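# Open the box lid past vertical using two arms

## Task

Swing the box's lid open until it is roughly upright or tipped further back, keeping the box standing the right way up. The lid has a tab pushed down behind the wall with the thumb notch, so that tab must be freed. At the end the grippers must have released and pulled away, and the lid must stay open by itself, not because an arm is still holding it.

## Robot and tools

Robot: two 6-joint arms, left_arm and right_arm, each with a parallel gripper. Joint order, used in every command and every list in a result: waist, shoulder, elbow, wrist pitch, wrist yaw, wrist roll. Wrist pitch has its sign flipped compared with the URDF, both in what you send and in what comes back. Stated joint ranges (URDF signs): waist -2.618 to 3.054, shoulder 0.000 to 3.142, elbow 0.000 to 3.142, wrist pitch -1.571 to 1.571, wrist yaw -1.571 to 1.571, wrist roll -2.094 to 2.094. A real end stop may sit up to 0.036 rad either side of these.

Frame: one scene frame for both arms. Origin is on the table surface midway between the arms; +x points out across the table, +z points up, and left_arm sits on the +y side. The arm names do not tell you which side of an image they appear on. Each gripper's fingers point along its own +z and close along its own y. The reported hand position is the spot between the finger pads, roughly 1 cm short of the tips, and it gets less accurate at long reach.

Row layout (shared by execute_actions and move): 14 numbers in [-1, 1], always for both arms: left_arm's 6 joints then its opening, then right_arm's 6 joints then its opening. Joint numbers are scaled offsets, not angles: 1.0 equals 1.202 rad for waist, 1.258 for shoulder, 1.238 for elbow, 2.073 for wrist pitch, 2.022 for wrist yaw and for wrist roll. The opening is an absolute setting: +1 fully open (0.094 m gap), -1 closed. Optionally add 12 more numbers in 0..1 as per-joint stiffness multipliers (left's 6, then right's 6); they persist until changed.

execute_actions(actions): actions is a list of up to 15 actions; each action is a table of up to 15 rows; each row lasts one control step of 1/30 s, and a table with fewer than 15 rows repeats its final row to fill 15 steps. Joint offsets in every row are relative to the angles at the start of that action, not the previous row; for the first action, relative to the last reported angles. An empty list just returns the state and images. If any action would push a joint more than 0.036 rad outward beyond its range, that action is refused for both arms; a malformed action, or a failing first action, rejects the whole call.

move(target, speed, blocking): target is one 14-number row; its joint offsets count from the Joint positions in the most recent result that printed them. All joints travel along paths that finish together, so the hand follows a curve; total duration is clamped to 0.5..10 s. speed (rad/s, 0.01 to 2, default 0.5) is the top speed of whichever joint has the longest way to go. Fingers get their opening right away. Moves do not avoid obstacles or the other arm; faster moves hit harder, and aiming further past a contact presses harder. blocking=false returns after 0.5 s while motion continues; then use wait or stop before sending anything else. The extra move: line reports the ending (done, off_target, moving, held, fault), limits=held or limits=none, and each arm's joint furthest from target.

wait(seconds): 0 to 10; the robot keeps its last command, and returns early if a running move finishes. stop(): brakes a running move; fast motion needs more room to stop; fingers continue. zoom_image(camera, region): camera is cam_high, cam_low (504x504), cam_left_wrist or cam_right_wrist (616x616); region is [x0, y0, x1, y1] in pixels from the top-left corner, at most 504 by 504. finished_scene(scene): pass the current scene's number; irreversible, so only call it once the lid is open, the box upright, and both grippers released and clear.

Results: the state line gives each hand's position (metres) and orientation quaternion (w, x, y, z). Joint positions and Joint velocities list each arm's joints (rad, rad/s) plus finger gap (m). Joint targets shows what the joints are currently driven toward. grip_measured is the finger opening on the command scale (each gripper may be about 1 mm off). Joint torques are raw drive outputs with offsets and noise. Calls that ran actions include step readings; HELD marks steps where an arm's command was held back. "joint command not followed" means the clearance check altered targets; "joint sent to its limit" means a joint was stopped at its end. MOTOR HOT warns at 75 °C; at 90 °C that arm halts for 10 s; at 100 °C it goes limp and drops.

Motion limits: each joint's target may only lead its measured angle by 0.202 (waist), 0.258 (shoulder), 0.238 (elbow), 0.573 (wrist pitch), 0.522 (yaw, roll) rad per step, and targets that would shift the hand over 70 mm are scaled back, so big moves span several actions and unfinished motion should be re-commanded. Friction can leave a joint up to about 0.031 rad short, and tiny commands may do nothing. The robot holds its last command while you are composing a reply.

Gripping: to hold, command about 0.03 below grip_measured; less margin grips more gently. Pad force tops out around 50 to 62 N, lower on very thin parts. Avoid: arms striking or pressing each other, knocking anything off the table, tipping the box, drops, slams and heavy pushing. Occasional outside tugs or pushes may disturb objects.

Each tool is called after "Call:" by a JSON object that holds its "method" and its "body", one argument or row to a line.

## Session

I'll start by looking at the scene.

Call:
{"method": "execute_actions", "body": {
  "actions": []
}}

Scene clock: 0.00 s.
left_arm: end_effector_position=(+0.2940, +0.5557, +0.1251) grip_measured=+1.000 end_effector_quat_wxyz=(-0.014, +0.081, +0.921, +0.381) | right_arm: end_effector_position=(+0.4383, -0.1002, +0.2132) grip_measured=+1.000 end_effector_quat_wxyz=(+0.656, +0.529, +0.396, +0.365)
Joint names: [waist, shoulder, elbow, wrist pitch, wrist yaw, wrist roll]
Joint positions: left_arm=[ 0.447  1.69   1.192  0.553 -0.613  0.906  0.094] | right_arm=[ 0.872  2.165  1.172 -1.437  1.27   1.01   0.094]
Joint velocities: left_arm=[ 0.002 -0.007 -0.012 -0.007  0.081 -0.007  0.   ] | right_arm=[ 0.012  0.007  0.002  0.022 -0.007 -0.007  0.   ]
Joint torques (N m, as the arm reports them, + toward a larger Joint positions number): no reading
Joint targets: left_arm=[0.447 1.690 1.192 0.553 -0.613 0.906] | right_arm=[0.872 2.165 1.172 -1.437 1.270 1.010]
Joint stiffness scale: left_arm=[1. 1. 1. 1. 1. 1.] | right_arm=[1. 1. 1. 1. 1. 1.]

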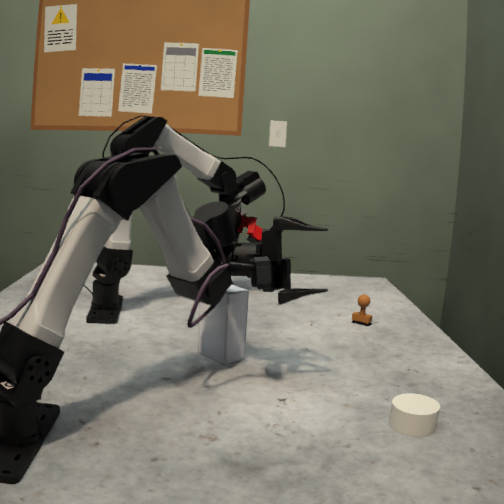

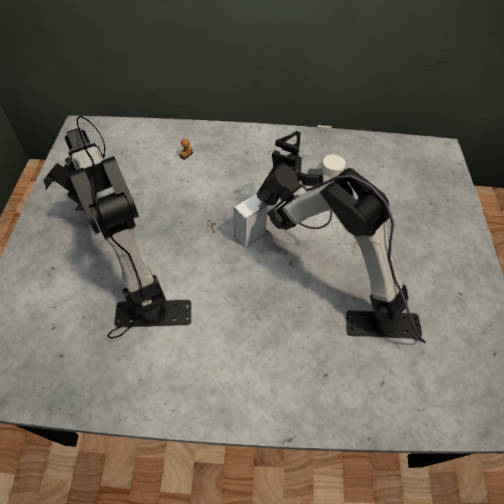

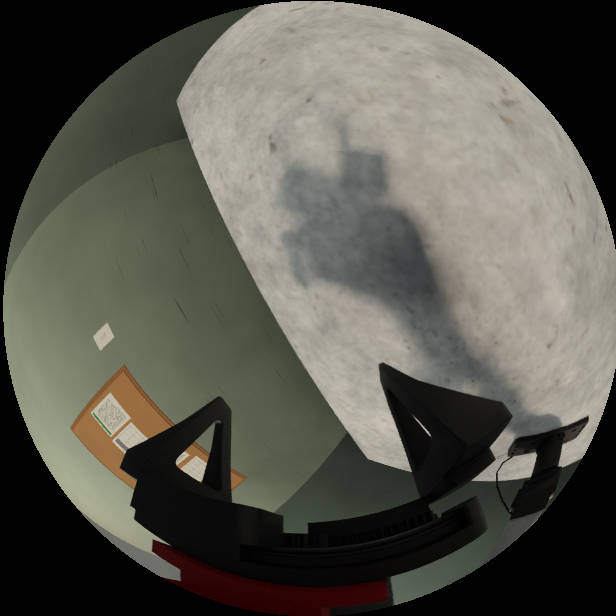

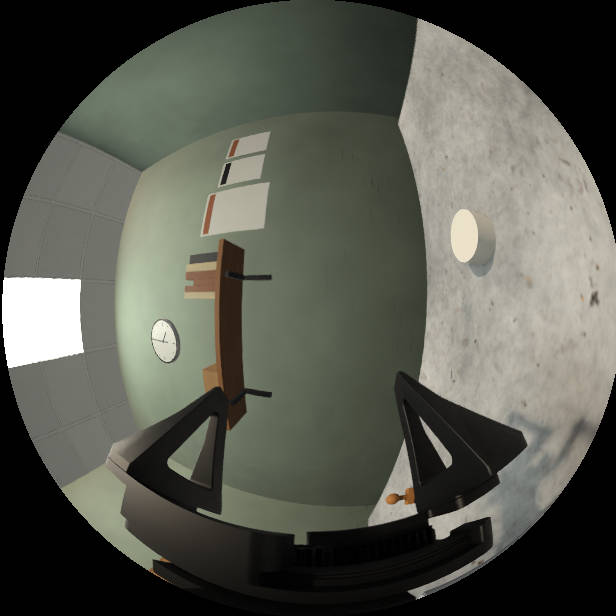

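Call:
{"method": "zoom_image", "body": {
  "camera": "cam_low",
  "region": [190, 130, 330, 270]
}}

Call:
{"method": "zoom_image", "body": {
  "camera": "cam_high",
  "region": [150, 190, 340, 380]
}}

Region (190, 130, 330, 270) of cam_low's 504x504 image, scaled by 3.600, with more detail than that image has.

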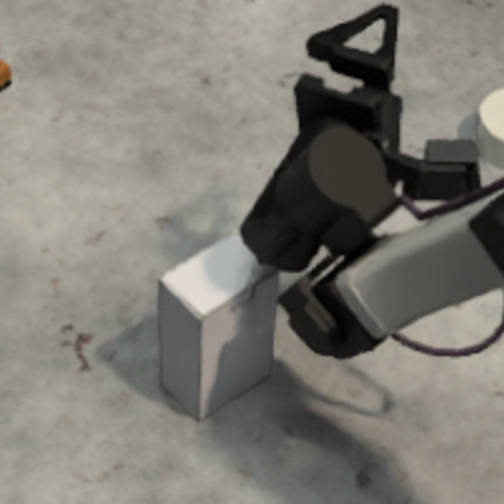

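Region (150, 190, 340, 380) of cam_high's 504x504 image, scaled by 2.653, with more detail than that image has.

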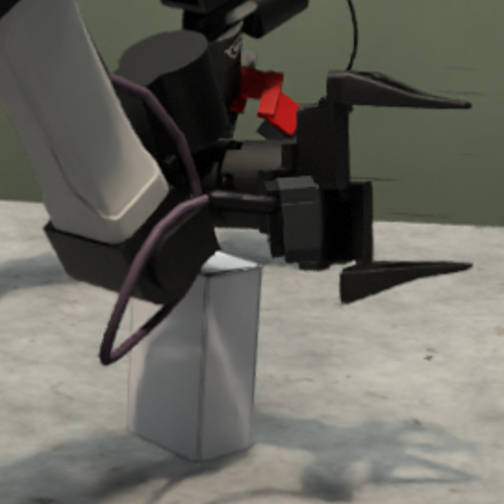

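Call:
{"method": "move", "body": {
  "target": [-0.6215, -0.310, 0.0065, 0.2156, 0.3032, -0.4481, 1, -0.374, -0.477, 0, 0, 0, 0, 1],
  "speed": 0.7
}}

Scene clock: 11.27 s.
left_arm: end_effector_position=(+0.3179, +0.2026, +0.1805) grip_measured=+1.000 end_effector_quat_wxyz=(+0.235, +0.090, +0.968, -0.017) | right_arm: end_effector_position=(+0.3888, -0.3599, +0.4424) grip_measured=+1.000 end_effector_quat_wxyz=(+0.687, +0.609, +0.046, +0.394)
Joint names: [waist, shoulder, elbow, wrist pitch, wrist yaw, wrist roll]
Joint positions: left_arm=[-0.293  1.312  1.192  0.974 -0.005  0.009  0.094] | right_arm=[ 0.431  1.579  1.172 -1.433  1.27   1.01   0.094]
Joint velocities: left_arm=[ 0.012 -0.032  0.002  0.037 -0.051 -0.051  0.   ] | right_arm=[-0.002 -0.007 -0.027 -0.022  0.022 -0.007  0.   ]
Joint torques (N m, as the arm reports them, + toward a larger Joint positions number): left_arm=[-0.79 -7.46  7.42 -1.15  0.04 -0.08] | right_arm=[-0.68 -8.19  5.99 -0.53 -0.37 -0.08]
Joint targets: left_arm=[-0.300 1.300 1.200 1.000 0.000 0.000] | right_arm=[0.423 1.565 1.172 -1.437 1.270 1.010]
Joint stiffness scale: left_arm=[1. 1. 1. 1. 1. 1.] | right_arm=[1. 1. 1. 1. 1. 1.]
move: off_target (left_arm); limits=none; left_arm: farthest joint: the wrist pitch, 0.026 radians from its target (0.447 radians at the start); right_arm: farthest joint: the shoulder, 0.014 radians from its target (0.600 radians at the start)

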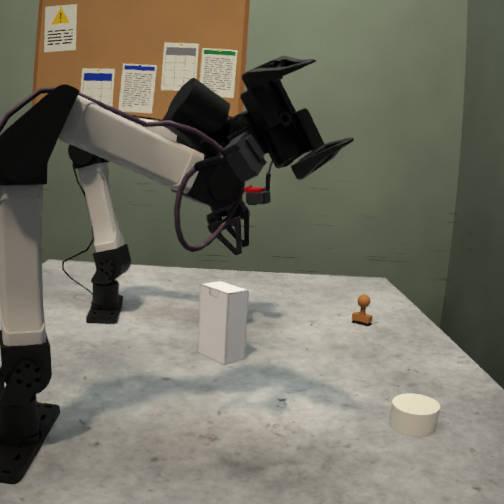

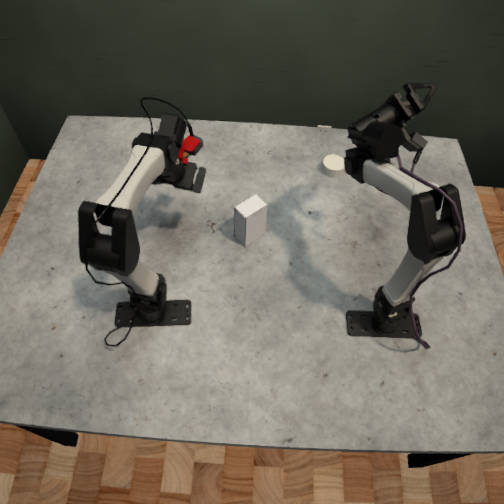

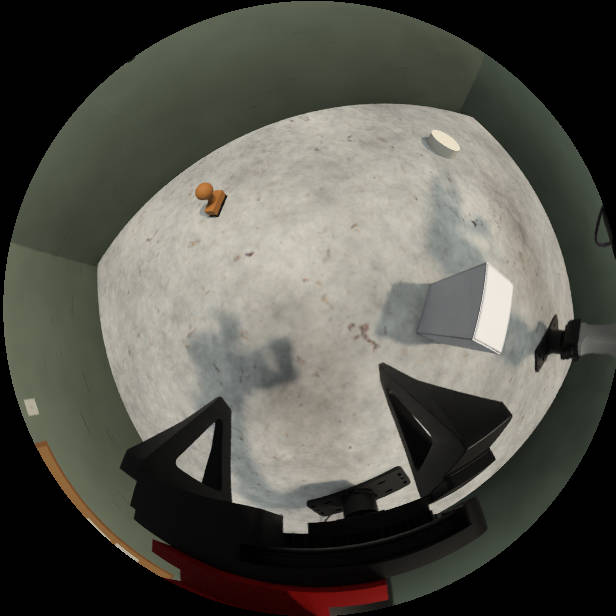

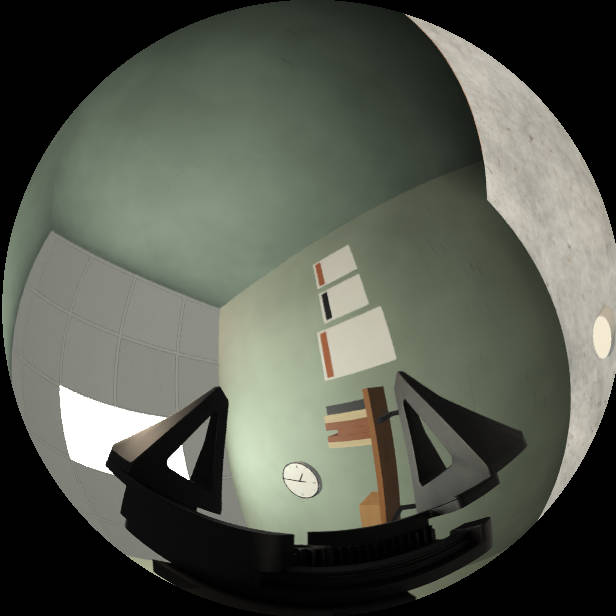

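Call:
{"method": "zoom_image", "body": {
  "camera": "cam_high",
  "region": [175, 270, 275, 370]
}}

Call:
{"method": "zoom_image", "body": {
  "camera": "cam_low",
  "region": [215, 185, 285, 255]
}}

Call:
{"method": "zoom_image", "body": {
  "camera": "cam_left_wrist",
  "region": [400, 240, 540, 380]
}}

Region (175, 270, 275, 370) of cam_high's 504x504 image, scaled by 5.040, with more detail than that image has.

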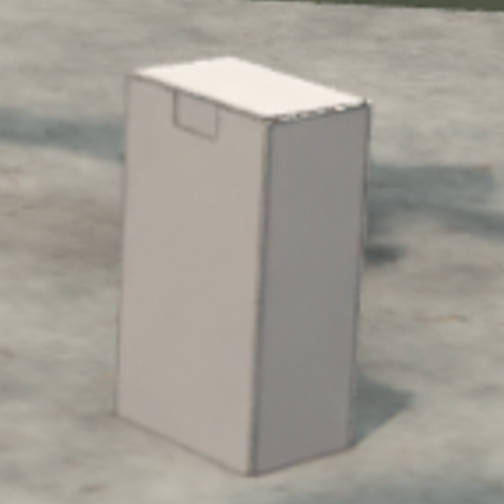

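Region (215, 185, 285, 255) of cam_low's 504x504 image, scaled by 7.200, with more detail than that image has.

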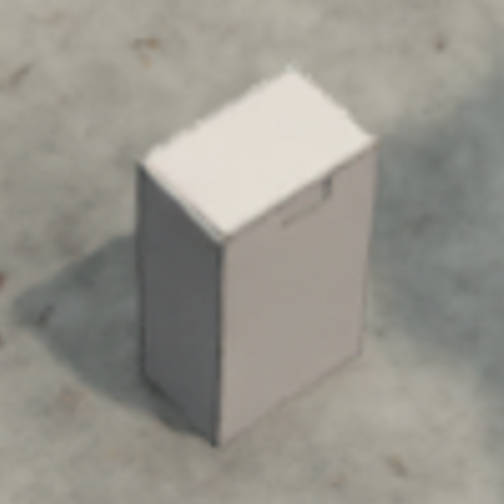

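Region (400, 240, 540, 380) of cam_left_wrist's 616x616 image, scaled by 3.600, with more detail than that image has.

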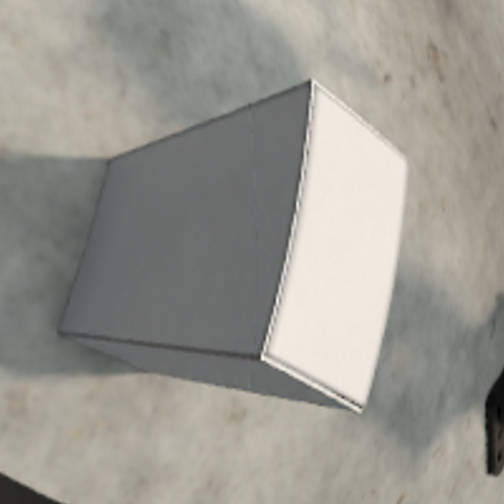

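Call:
{"method": "zoom_image", "body": {
  "camera": "cam_low",
  "region": [90, 250, 210, 350]
}}

Call:
{"method": "zoom_image", "body": {
  "camera": "cam_low",
  "region": [330, 260, 450, 360]
}}

Call:
{"method": "zoom_image", "body": {
  "camera": "cam_low",
  "region": [130, 100, 250, 220]
}}

Region (90, 250, 210, 350) of cam_low's 504x504 image, scaled by 4.200, with more detail than that image has.

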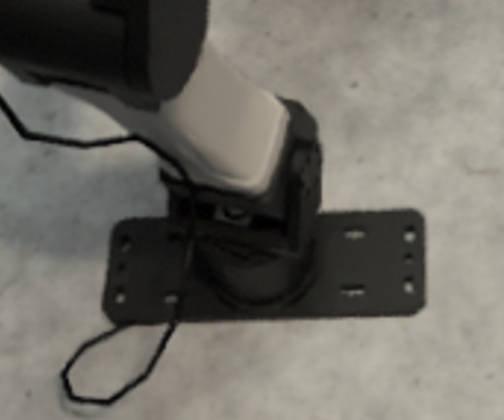

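Region (330, 260, 450, 360) of cam_low's 504x504 image, scaled by 4.200, with more detail than that image has.

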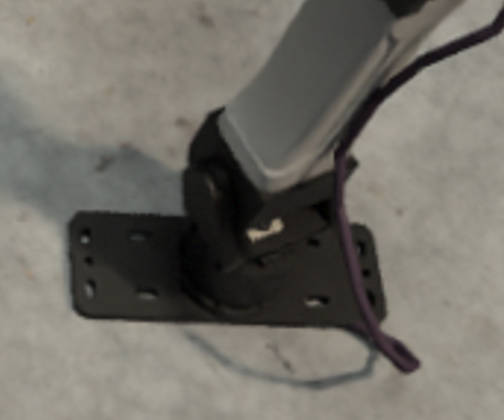

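Region (130, 100, 250, 220) of cam_low's 504x504 image, scaled by 4.200, with more detail than that image has.

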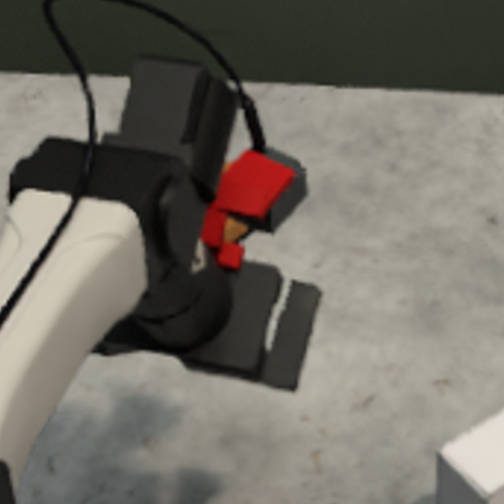

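Call:
{"method": "zoom_image", "body": {
  "camera": "cam_high",
  "region": [180, 150, 300, 270]
}}

Call:
{"method": "zoom_image", "body": {
  "camera": "cam_high",
  "region": [160, 40, 370, 210]
}}

Region (180, 150, 300, 270) of cam_high's 504x504 image, scaled by 4.200, with more detail than that image has.

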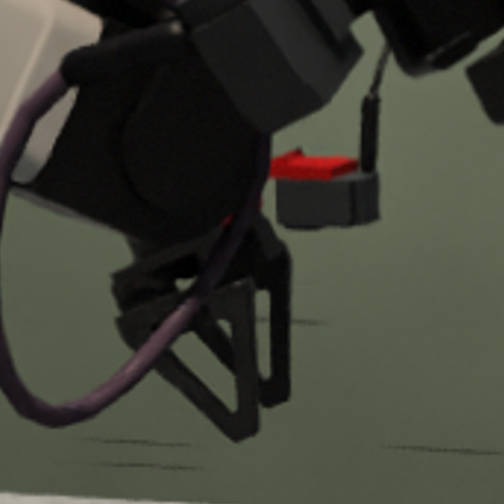

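Region (160, 40, 370, 210) of cam_high's 504x504 image, scaled by 2.400, with more detail than that image has; it fills the top 408 rows of this view, and the rest is white.

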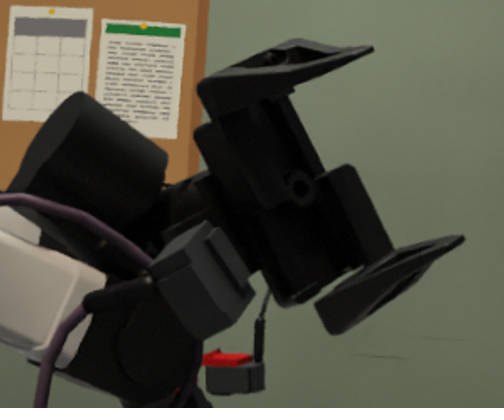

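Call:
{"method": "move", "body": {
  "target": [-0.3935, -0.2798, -0.5339, -0.5306, 0.0673, 0.0158, 1, 0.6323, -0.2774, -0.8069, 0.1814, -0.4243, 0.2774, 1],
  "speed": 0.7
}}

Scene clock: 43.17 s.
left_arm: end_effector_position=(+0.2772, +0.0289, +0.2109) grip_measured=+1.000 end_effector_quat_wxyz=(+0.546, +0.301, +0.749, -0.225) | right_arm: end_effector_position=(+0.2081, -0.0652, +0.1783) grip_measured=+1.000 end_effector_quat_wxyz=(+0.281, +0.275, +0.652, +0.648)
Joint names: [waist, shoulder, elbow, wrist pitch, wrist yaw, wrist roll]
Joint positions: left_arm=[-0.757  0.977  0.551 -0.116  0.126  0.032  0.094] | right_arm=[ 1.179  1.254  0.187 -1.065  0.423  1.562  0.094]
Joint velocities: left_arm=[-0.012 -0.007 -0.012 -0.007  0.081  0.022  0.   ] | right_arm=[-0.012  0.002 -0.002  0.037  0.022 -0.037  0.   ]
Joint torques (N m, as the arm reports them, + toward a larger Joint positions number): left_arm=[-1.01 -5.35  6.14 -2.34  0.05  0.05] | right_arm=[ 0.8  -5.42  4.68 -1.92  0.01 -0.03]
Joint targets: left_arm=[-0.766 0.960 0.531 -0.126 0.131 0.041] | right_arm=[1.191 1.230 0.173 -1.058 0.412 1.571]
Joint stiffness scale: left_arm=[1. 1. 1. 1. 1. 1.] | right_arm=[1. 1. 1. 1. 1. 1.]
move: off_target (right_arm); limits=none; left_arm: farthest joint: the elbow, 0.020 radians from its target (0.661 radians at the start); right_arm: farthest joint: the shoulder, 0.024 radians from its target (0.349 radians at the start)

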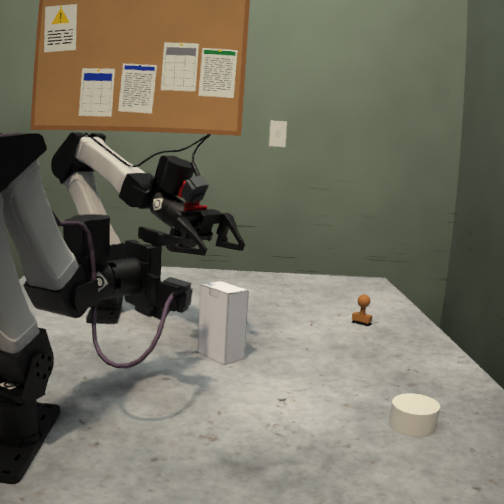

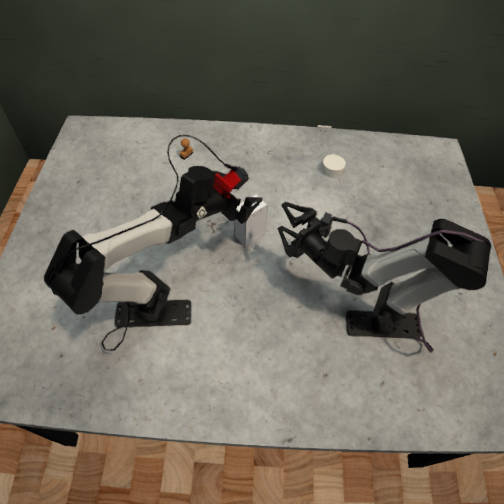

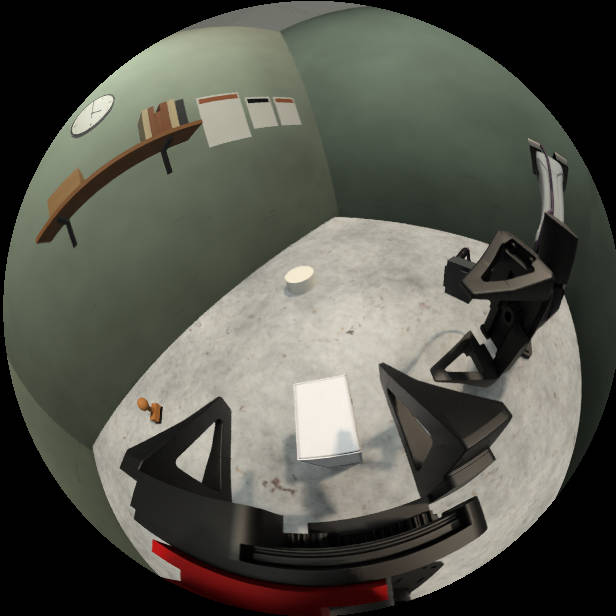

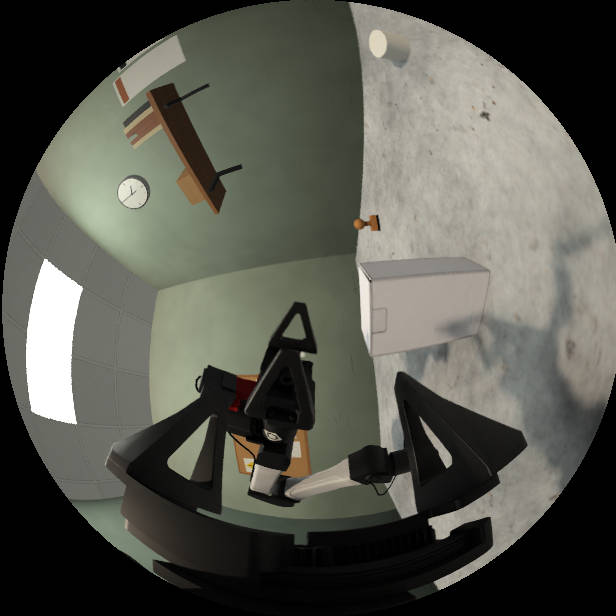

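Call:
{"method": "zoom_image", "body": {
  "camera": "cam_left_wrist",
  "region": [180, 320, 460, 560]
}}

Call:
{"method": "zoom_image", "body": {
  "camera": "cam_right_wrist",
  "region": [340, 240, 500, 400]
}}

Region (180, 320, 460, 560) of cam_left_wrist's 616x616 image, scaled by 1.800, with more detail than that image has; it fills the top 432 rows of this view, and the rest is white.

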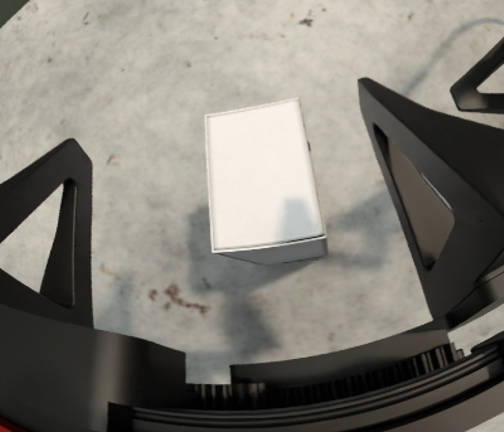

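Region (340, 240, 500, 400) of cam_right_wrist's 616x616 image, scaled by 3.150, with more detail than that image has.

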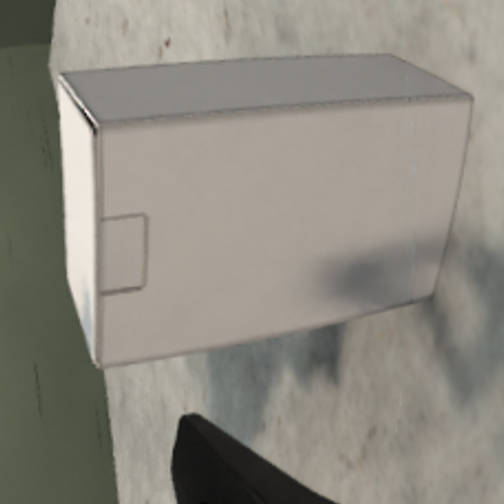

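Call:
{"method": "zoom_image", "body": {
  "camera": "cam_left_wrist",
  "region": [275, 365, 385, 475]
}}

Call:
{"method": "zoom_image", "body": {
  "camera": "cam_low",
  "region": [200, 160, 320, 270]
}}

Region (275, 365, 385, 475) of cam_left_wrist's 616x616 image, scaled by 4.582, with more detail than that image has.

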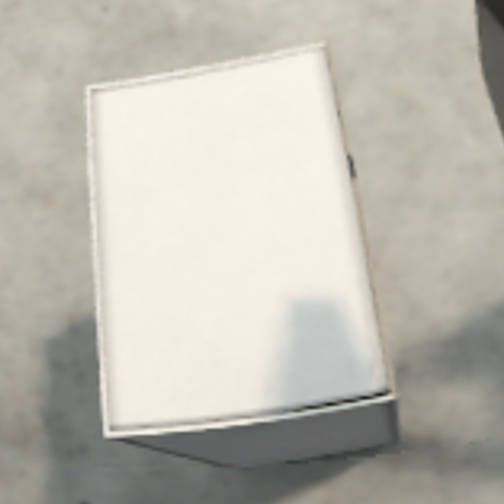

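Region (200, 160, 320, 270) of cam_low's 504x504 image, scaled by 4.200, with more detail than that image has; it fills the top 462 rows of this view, and the rest is white.

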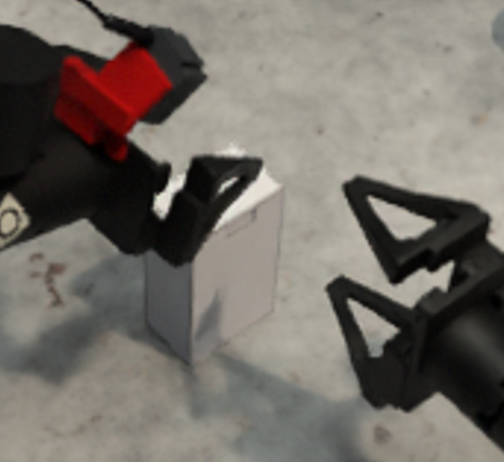

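Call:
{"method": "move", "body": {
  "target": [0.0366, 0.0676, -0.2019, -0.1597, 0.0341, 0.0173, 1, 0.01, -0.0191, -0.0113, 0.0034, -0.0054, 0.0045, 1],
  "speed": 0.5
}}

Scene clock: 62.07 s.
left_arm: end_effector_position=(+0.2703, +0.0351, +0.1546) grip_measured=+1.000 end_effector_quat_wxyz=(+0.552, +0.314, +0.736, -0.234) | right_arm: end_effector_position=(+0.2080, -0.0651, +0.1783) grip_measured=+1.000 end_effector_quat_wxyz=(+0.280, +0.275, +0.652, +0.648)
Joint names: [waist, shoulder, elbow, wrist pitch, wrist yaw, wrist roll]
Joint positions: left_arm=[-0.723  1.044  0.317 -0.437  0.19   0.058  0.094] | right_arm=[ 1.179  1.254  0.187 -1.065  0.422  1.563  0.094]
Joint velocities: left_arm=[-0.007 -0.012  0.007  0.037  0.037 -0.051  0.   ] | right_arm=[ 0.002  0.002 -0.007 -0.022  0.007 -0.051  0.   ]
Joint torques (N m, as the arm reports them, + toward a larger Joint positions number): left_arm=[ 0.45 -1.95  5.86 -2.37  0.04  0.05] | right_arm=[ 0.89 -5.43  4.7  -1.92  0.02 -0.02]
Joint targets: left_arm=[-0.714 1.062 0.301 -0.447 0.195 0.067] | right_arm=[1.191 1.230 0.173 -1.058 0.412 1.572]
Joint stiffness scale: left_arm=[1. 1. 1. 1. 1. 1.] | right_arm=[1. 1. 1. 1. 1. 1.]
move: off_target (right_arm); limits=none; left_arm: farthest joint: the shoulder, 0.019 radians from its target (0.085 radians at the start); right_arm: farthest joint: the shoulder, 0.024 radians from its target (0.024 radians at the start)

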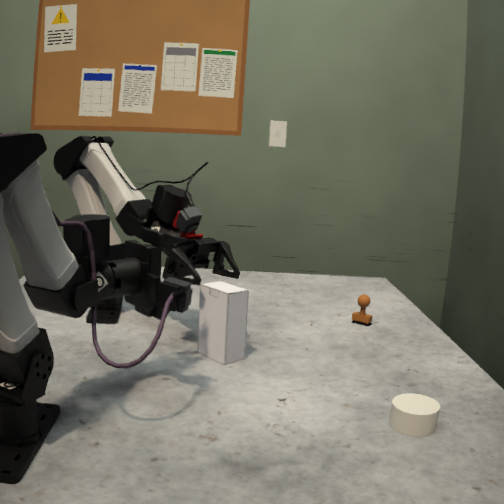

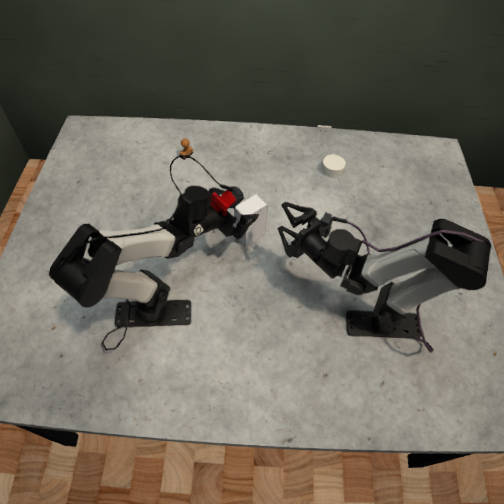

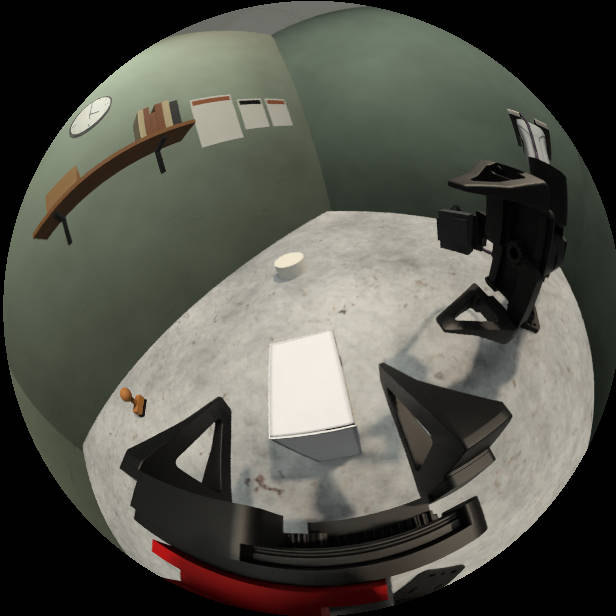

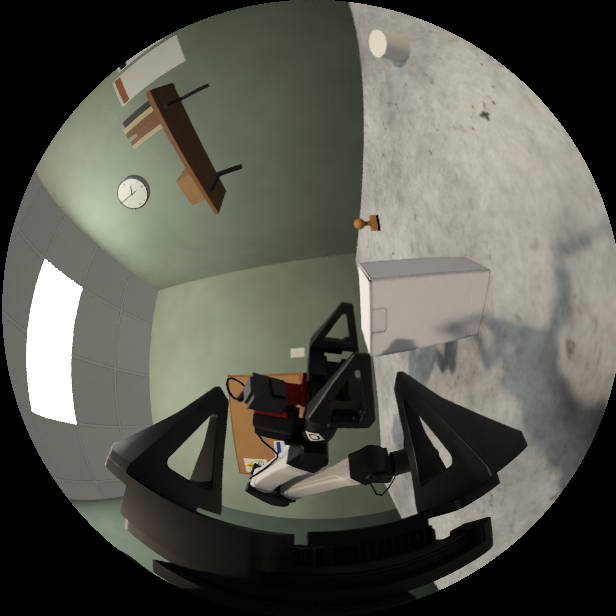

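Call:
{"method": "move", "body": {
  "target": [0, 0.4738, -0.1648, -0.3666, 0, 0, 1, 0.01, -0.0191, -0.0113, 0.0034, -0.0049, 0.0045, 1],
  "speed": 0.6
}}

Scene clock: 65.13 s.
left_arm: end_effector_position=(+0.2714, +0.0344, +0.0655) grip_measured=+1.000 end_effector_quat_wxyz=(+0.547, +0.315, +0.740, -0.233) | right_arm: end_effector_position=(+0.2080, -0.0651, +0.1782) grip_measured=+1.000 end_effector_quat_wxyz=(+0.280, +0.275, +0.652, +0.648)
Joint names: [waist, shoulder, elbow, wrist pitch, wrist yaw, wrist roll]
Joint positions: left_arm=[-0.723  1.62   0.129 -1.188  0.19   0.058  0.094] | right_arm=[ 1.179  1.254  0.187 -1.064  0.422  1.564  0.094]
Joint velocities: left_arm=[ 0.007 -0.007  0.002  0.022  0.051 -0.066  0.   ] | right_arm=[ 0.007 -0.017 -0.002 -0.022  0.022  0.007  0.   ]
Joint torques (N m, as the arm reports them, + toward a larger Joint positions number): left_arm=[-0.32 -4.19  2.54 -2.36  0.01 -0.03] | right_arm=[ 0.89 -5.41  4.68 -1.92  0.02 -0.02]
Joint targets: left_arm=[-0.723 1.640 0.113 -1.197 0.190 0.058] | right_arm=[1.191 1.230 0.173 -1.057 0.412 1.572]
Joint stiffness scale: left_arm=[1. 1. 1. 1. 1. 1.] | right_arm=[1. 1. 1. 1. 1. 1.]
move: off_target (right_arm); limits=none; left_arm: farthest joint: the shoulder, 0.020 radians from its target (0.597 radians at the start); right_arm: farthest joint: the shoulder, 0.024 radians from its target (0.024 radians at the start)

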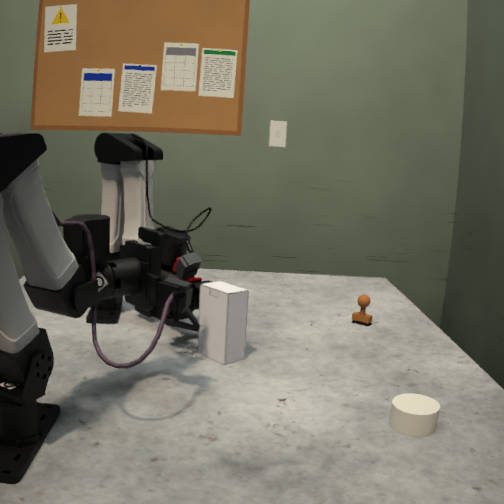

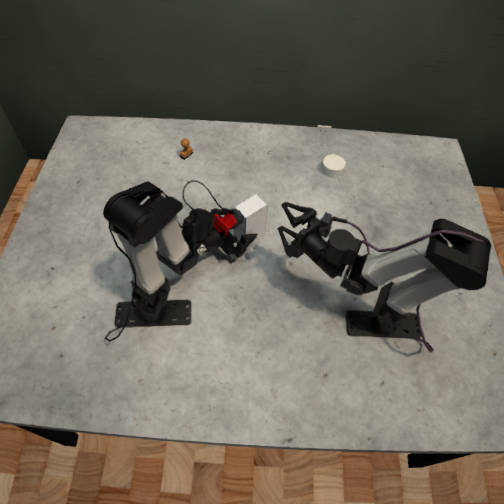

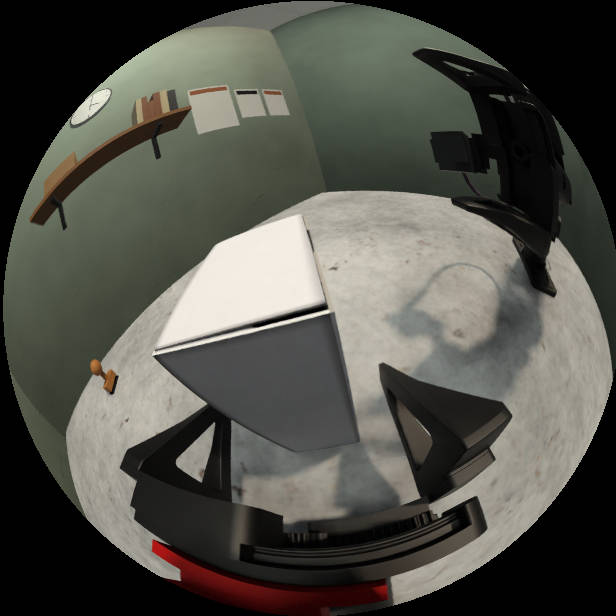

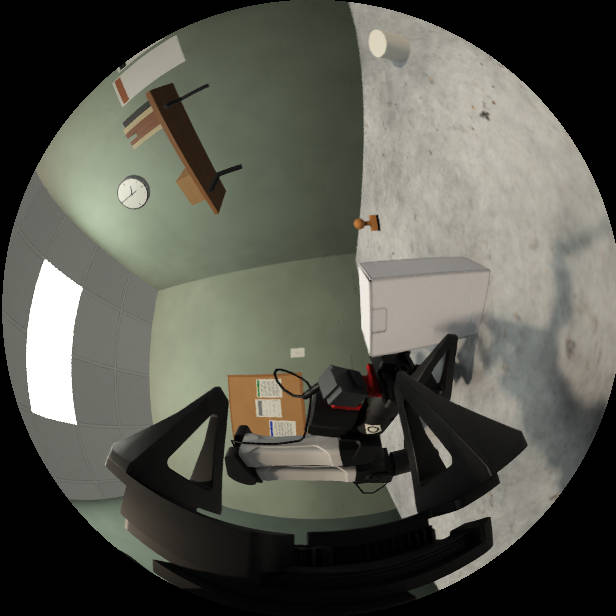

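Call:
{"method": "move", "body": {
  "target": [0, 0, 0, 0, 0, 0, 0.15, -0.0538, 0.2028, 0.1350, -0.0453, -0.0340, 0.004, 1],
  "speed": 0.35
}}

Scene clock: 68.80 s.
left_arm: end_effector_position=(+0.2714, +0.0344, +0.0656) grip_measured=+0.153 end_effector_quat_wxyz=(+0.547, +0.315, +0.740, -0.233) | right_arm: end_effector_position=(+0.2342, -0.0299, +0.1663) grip_measured=+1.000 end_effector_quat_wxyz=(+0.278, +0.274, +0.665, +0.636)
Joint names: [waist, shoulder, elbow, wrist pitch, wrist yaw, wrist roll]
Joint positions: left_arm=[-0.723  1.62   0.129 -1.188  0.19   0.058  0.054] | right_arm=[ 1.127  1.492  0.327 -1.128  0.364  1.564  0.094]
Joint velocities: left_arm=[-0.017  0.007 -0.002  0.022  0.007 -0.022  0.   ] | right_arm=[-0.012  0.002  0.002  0.022  0.051 -0.007  0.   ]
Joint torques (N m, as the arm reports them, + toward a larger Joint positions number): left_arm=[-0.33 -6.09  3.74 -2.29  0.01 -0.03] | right_arm=[-1.01 -3.74  7.42 -2.34  0.03 -0.02]
Joint targets: left_arm=[-0.723 1.620 0.129 -1.188 0.190 0.058] | right_arm=[1.115 1.509 0.354 -1.158 0.353 1.572]
Joint stiffness scale: left_arm=[1. 1. 1. 1. 1. 1.] | right_arm=[1. 1. 1. 1. 1. 1.]
move: off_target (right_arm); limits=none; left_arm: farthest joint: the waist, 0.000 radians from its target (0.000 radians at the start); right_arm: farthest joint: the wrist pitch, 0.030 radians from its target (0.094 radians at the start)

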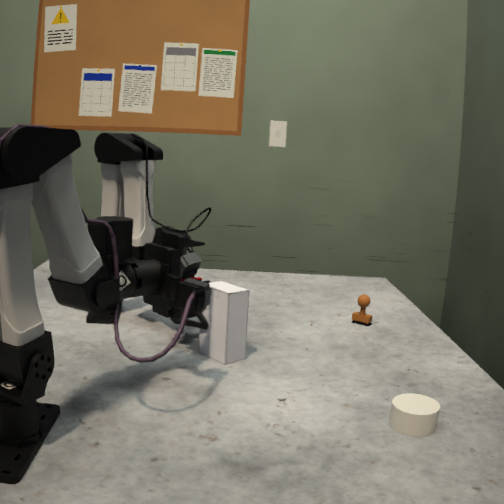

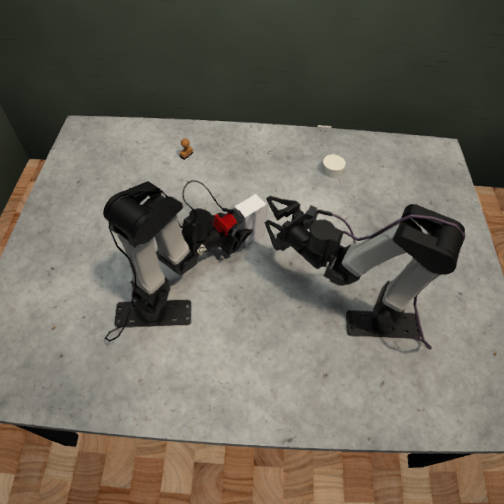

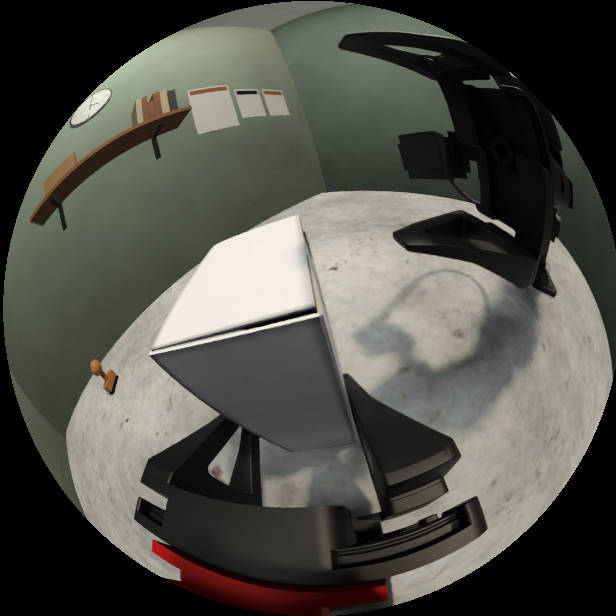

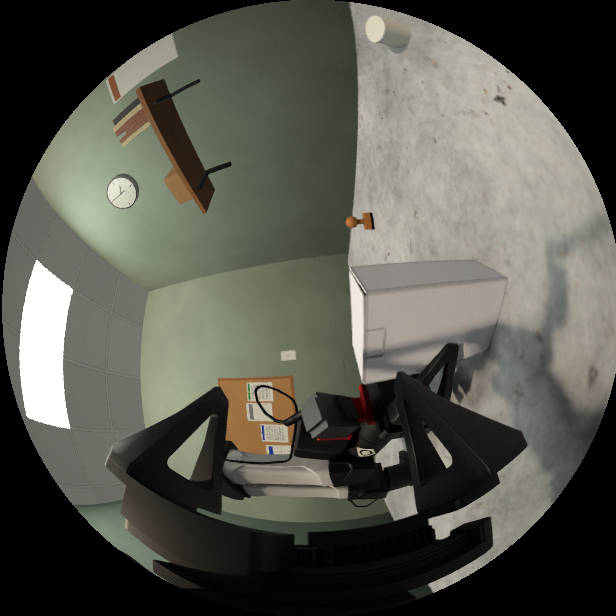

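Call:
{"method": "execute_actions", "body": {
  "actions": [
    [[0,0,0,0,0,0,0.14,0,0,0.022,-0.015,0,0,1],[0,0,0,0,0,0,0.13,0,0,0.024,-0.017,0,0,1],[0,0,0,0,0,0,0.12,0,0,0.026,-0.019,0,0,1],[0,0,0,0,0,0,0.11,0,0,0.028,-0.021,0,0,1],[0,0,0,0,0,0,0.10,0,0,0.030,-0.023,0,0,1],[0,0,0,0,0,0,0.09,0,0,0.0315,-0.0251,0,0,1],[0,0,0,0,0,0,0.08,0,0,0.0315,-0.0251,0,0,1],[0,0,0,0,0,0,0.07,0,0,0.0315,-0.0251,0,0,1],[0,0,0,0,0,0,0.06,0,0,0.0315,-0.0251,0,0,1],[0,0,0,0,0,0,0.05,0,0,0.0315,-0.0251,0,0,1],[0,0,0,0,0,0,0.04,0,0,0.0315,-0.0251,0,0,1],[0,0,0,0,0,0,0.03,0,0,0.0315,-0.0251,0,0,1],[0,0,0,0,0,0,0.02,0,0,0.0315,-0.0251,0,0,1],[0,0,0,0,0,0,0.01,0,0,0.0315,-0.0251,0,0,1],[0,0,0,0,0,0,0.0,0,0,0.0315,-0.0251,0,0,1]]
  ]
}}

Scene clock: 70.23 s.
left_arm: end_effector_position=(+0.2713, +0.0343, +0.0656) grip_measured=+0.040 end_effector_quat_wxyz=(+0.547, +0.315, +0.739, -0.234) | right_arm: end_effector_position=(+0.2353, -0.0274, +0.1760) grip_measured=+1.000 end_effector_quat_wxyz=(+0.278, +0.274, +0.654, +0.648)
Joint names: [waist, shoulder, elbow, wrist pitch, wrist yaw, wrist roll]
Joint positions: left_arm=[-0.723  1.62   0.129 -1.188  0.19   0.058  0.049] | right_arm=[ 1.127  1.492  0.34  -1.148  0.364  1.564  0.094]
Joint velocities: left_arm=[ 0.002 -0.027  0.002 -0.022  0.022 -0.081 -0.   ] | right_arm=[-0.007 -0.002 -0.032  0.007 -0.007  0.022  0.   ]
Joint torques (N m, as the arm reports them, + toward a larger Joint positions number): left_arm=[-0.29 -6.08  3.8  -2.29  0.   -0.02] | right_arm=[-0.07 -5.3   7.37 -2.3   0.13 -0.09]
Joint targets: left_arm=[-0.723 1.620 0.129 -1.188 0.190 0.058] | right_arm=[1.127 1.492 0.366 -1.179 0.364 1.564]
Joint stiffness scale: left_arm=[1. 1. 1. 1. 1. 1.] | right_arm=[1. 1. 1. 1. 1. 1.]
Step readings (joint positions):
0: left_arm=[-0.723 1.620 0.129 -1.188 0.190 0.058] | right_arm=[1.127 1.492 0.327 -1.128 0.364 1.564]
1: left_arm=[-0.723 1.620 0.129 -1.188 0.190 0.058] | right_arm=[1.127 1.492 0.327 -1.128 0.364 1.564]
2: left_arm=[-0.723 1.620 0.129 -1.188 0.190 0.058] | right_arm=[1.127 1.492 0.327 -1.128 0.364 1.564]
4: left_arm=[-0.723 1.620 0.129 -1.188 0.190 0.058] | right_arm=[1.127 1.492 0.327 -1.131 0.364 1.564]
8: left_arm=[-0.723 1.620 0.129 -1.188 0.190 0.058] | right_arm=[1.127 1.492 0.334 -1.139 0.364 1.564]
15: Joint positions above

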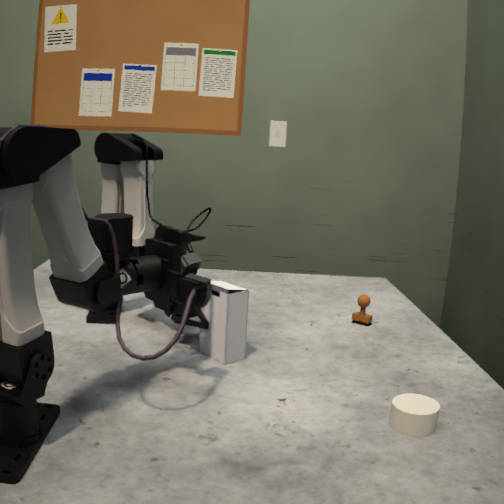

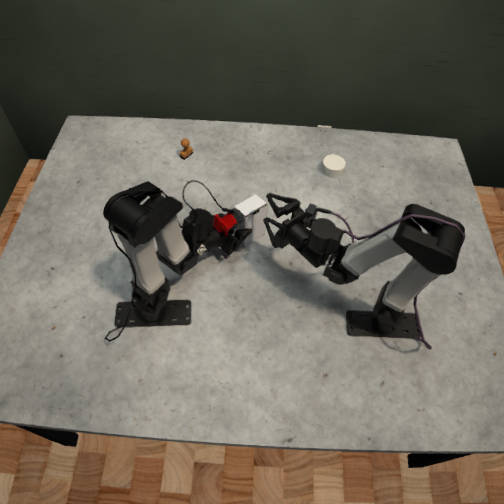

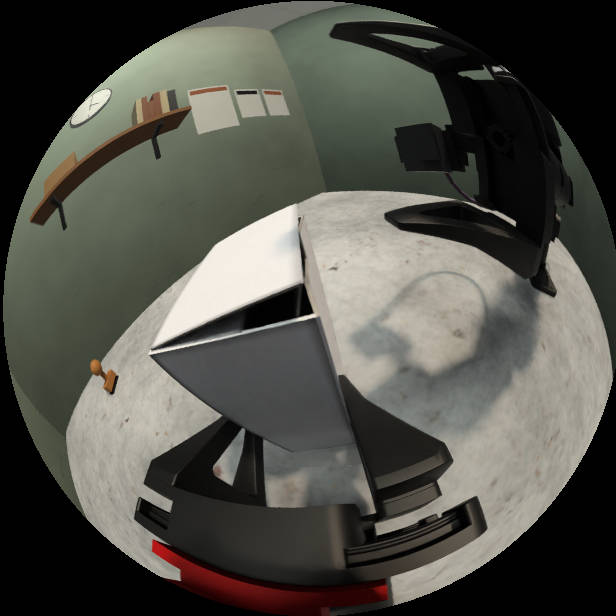

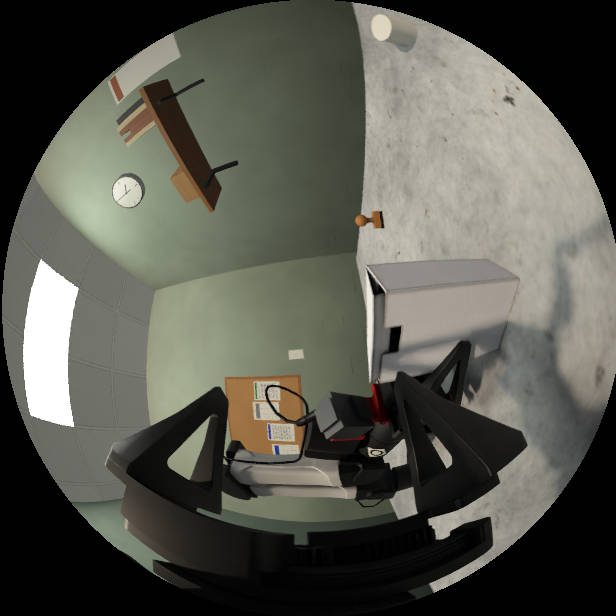

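Call:
{"method": "zoom_image", "body": {
  "camera": "cam_right_wrist",
  "region": [340, 250, 480, 400]
}}

Call:
{"method": "zoom_image", "body": {
  "camera": "cam_left_wrist",
  "region": [200, 170, 440, 370]
}}

Region (340, 250, 480, 400) of cam_right_wrist's 616x616 image, scaled by 3.360, with more detail than that image has; it fills the left 470 columns of this view, and the rest is white.

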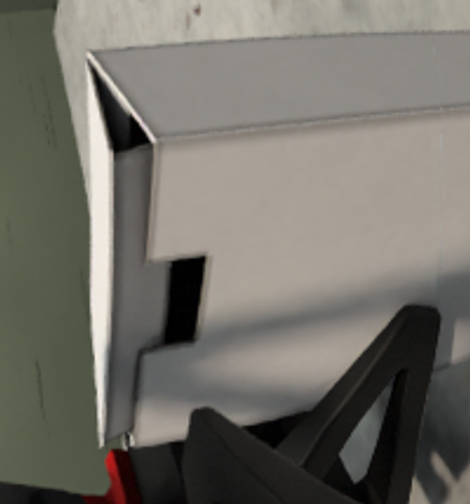

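Region (200, 170, 440, 370) of cam_left_wrist's 616x616 image, scaled by 2.100, with more detail than that image has.

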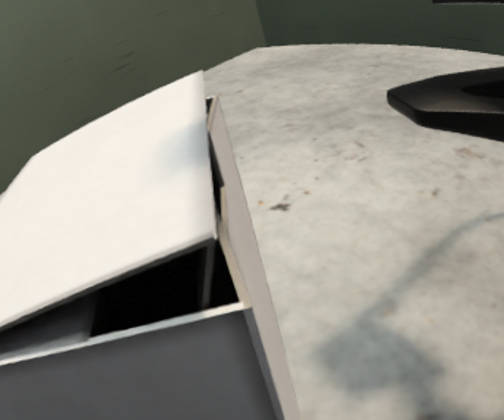

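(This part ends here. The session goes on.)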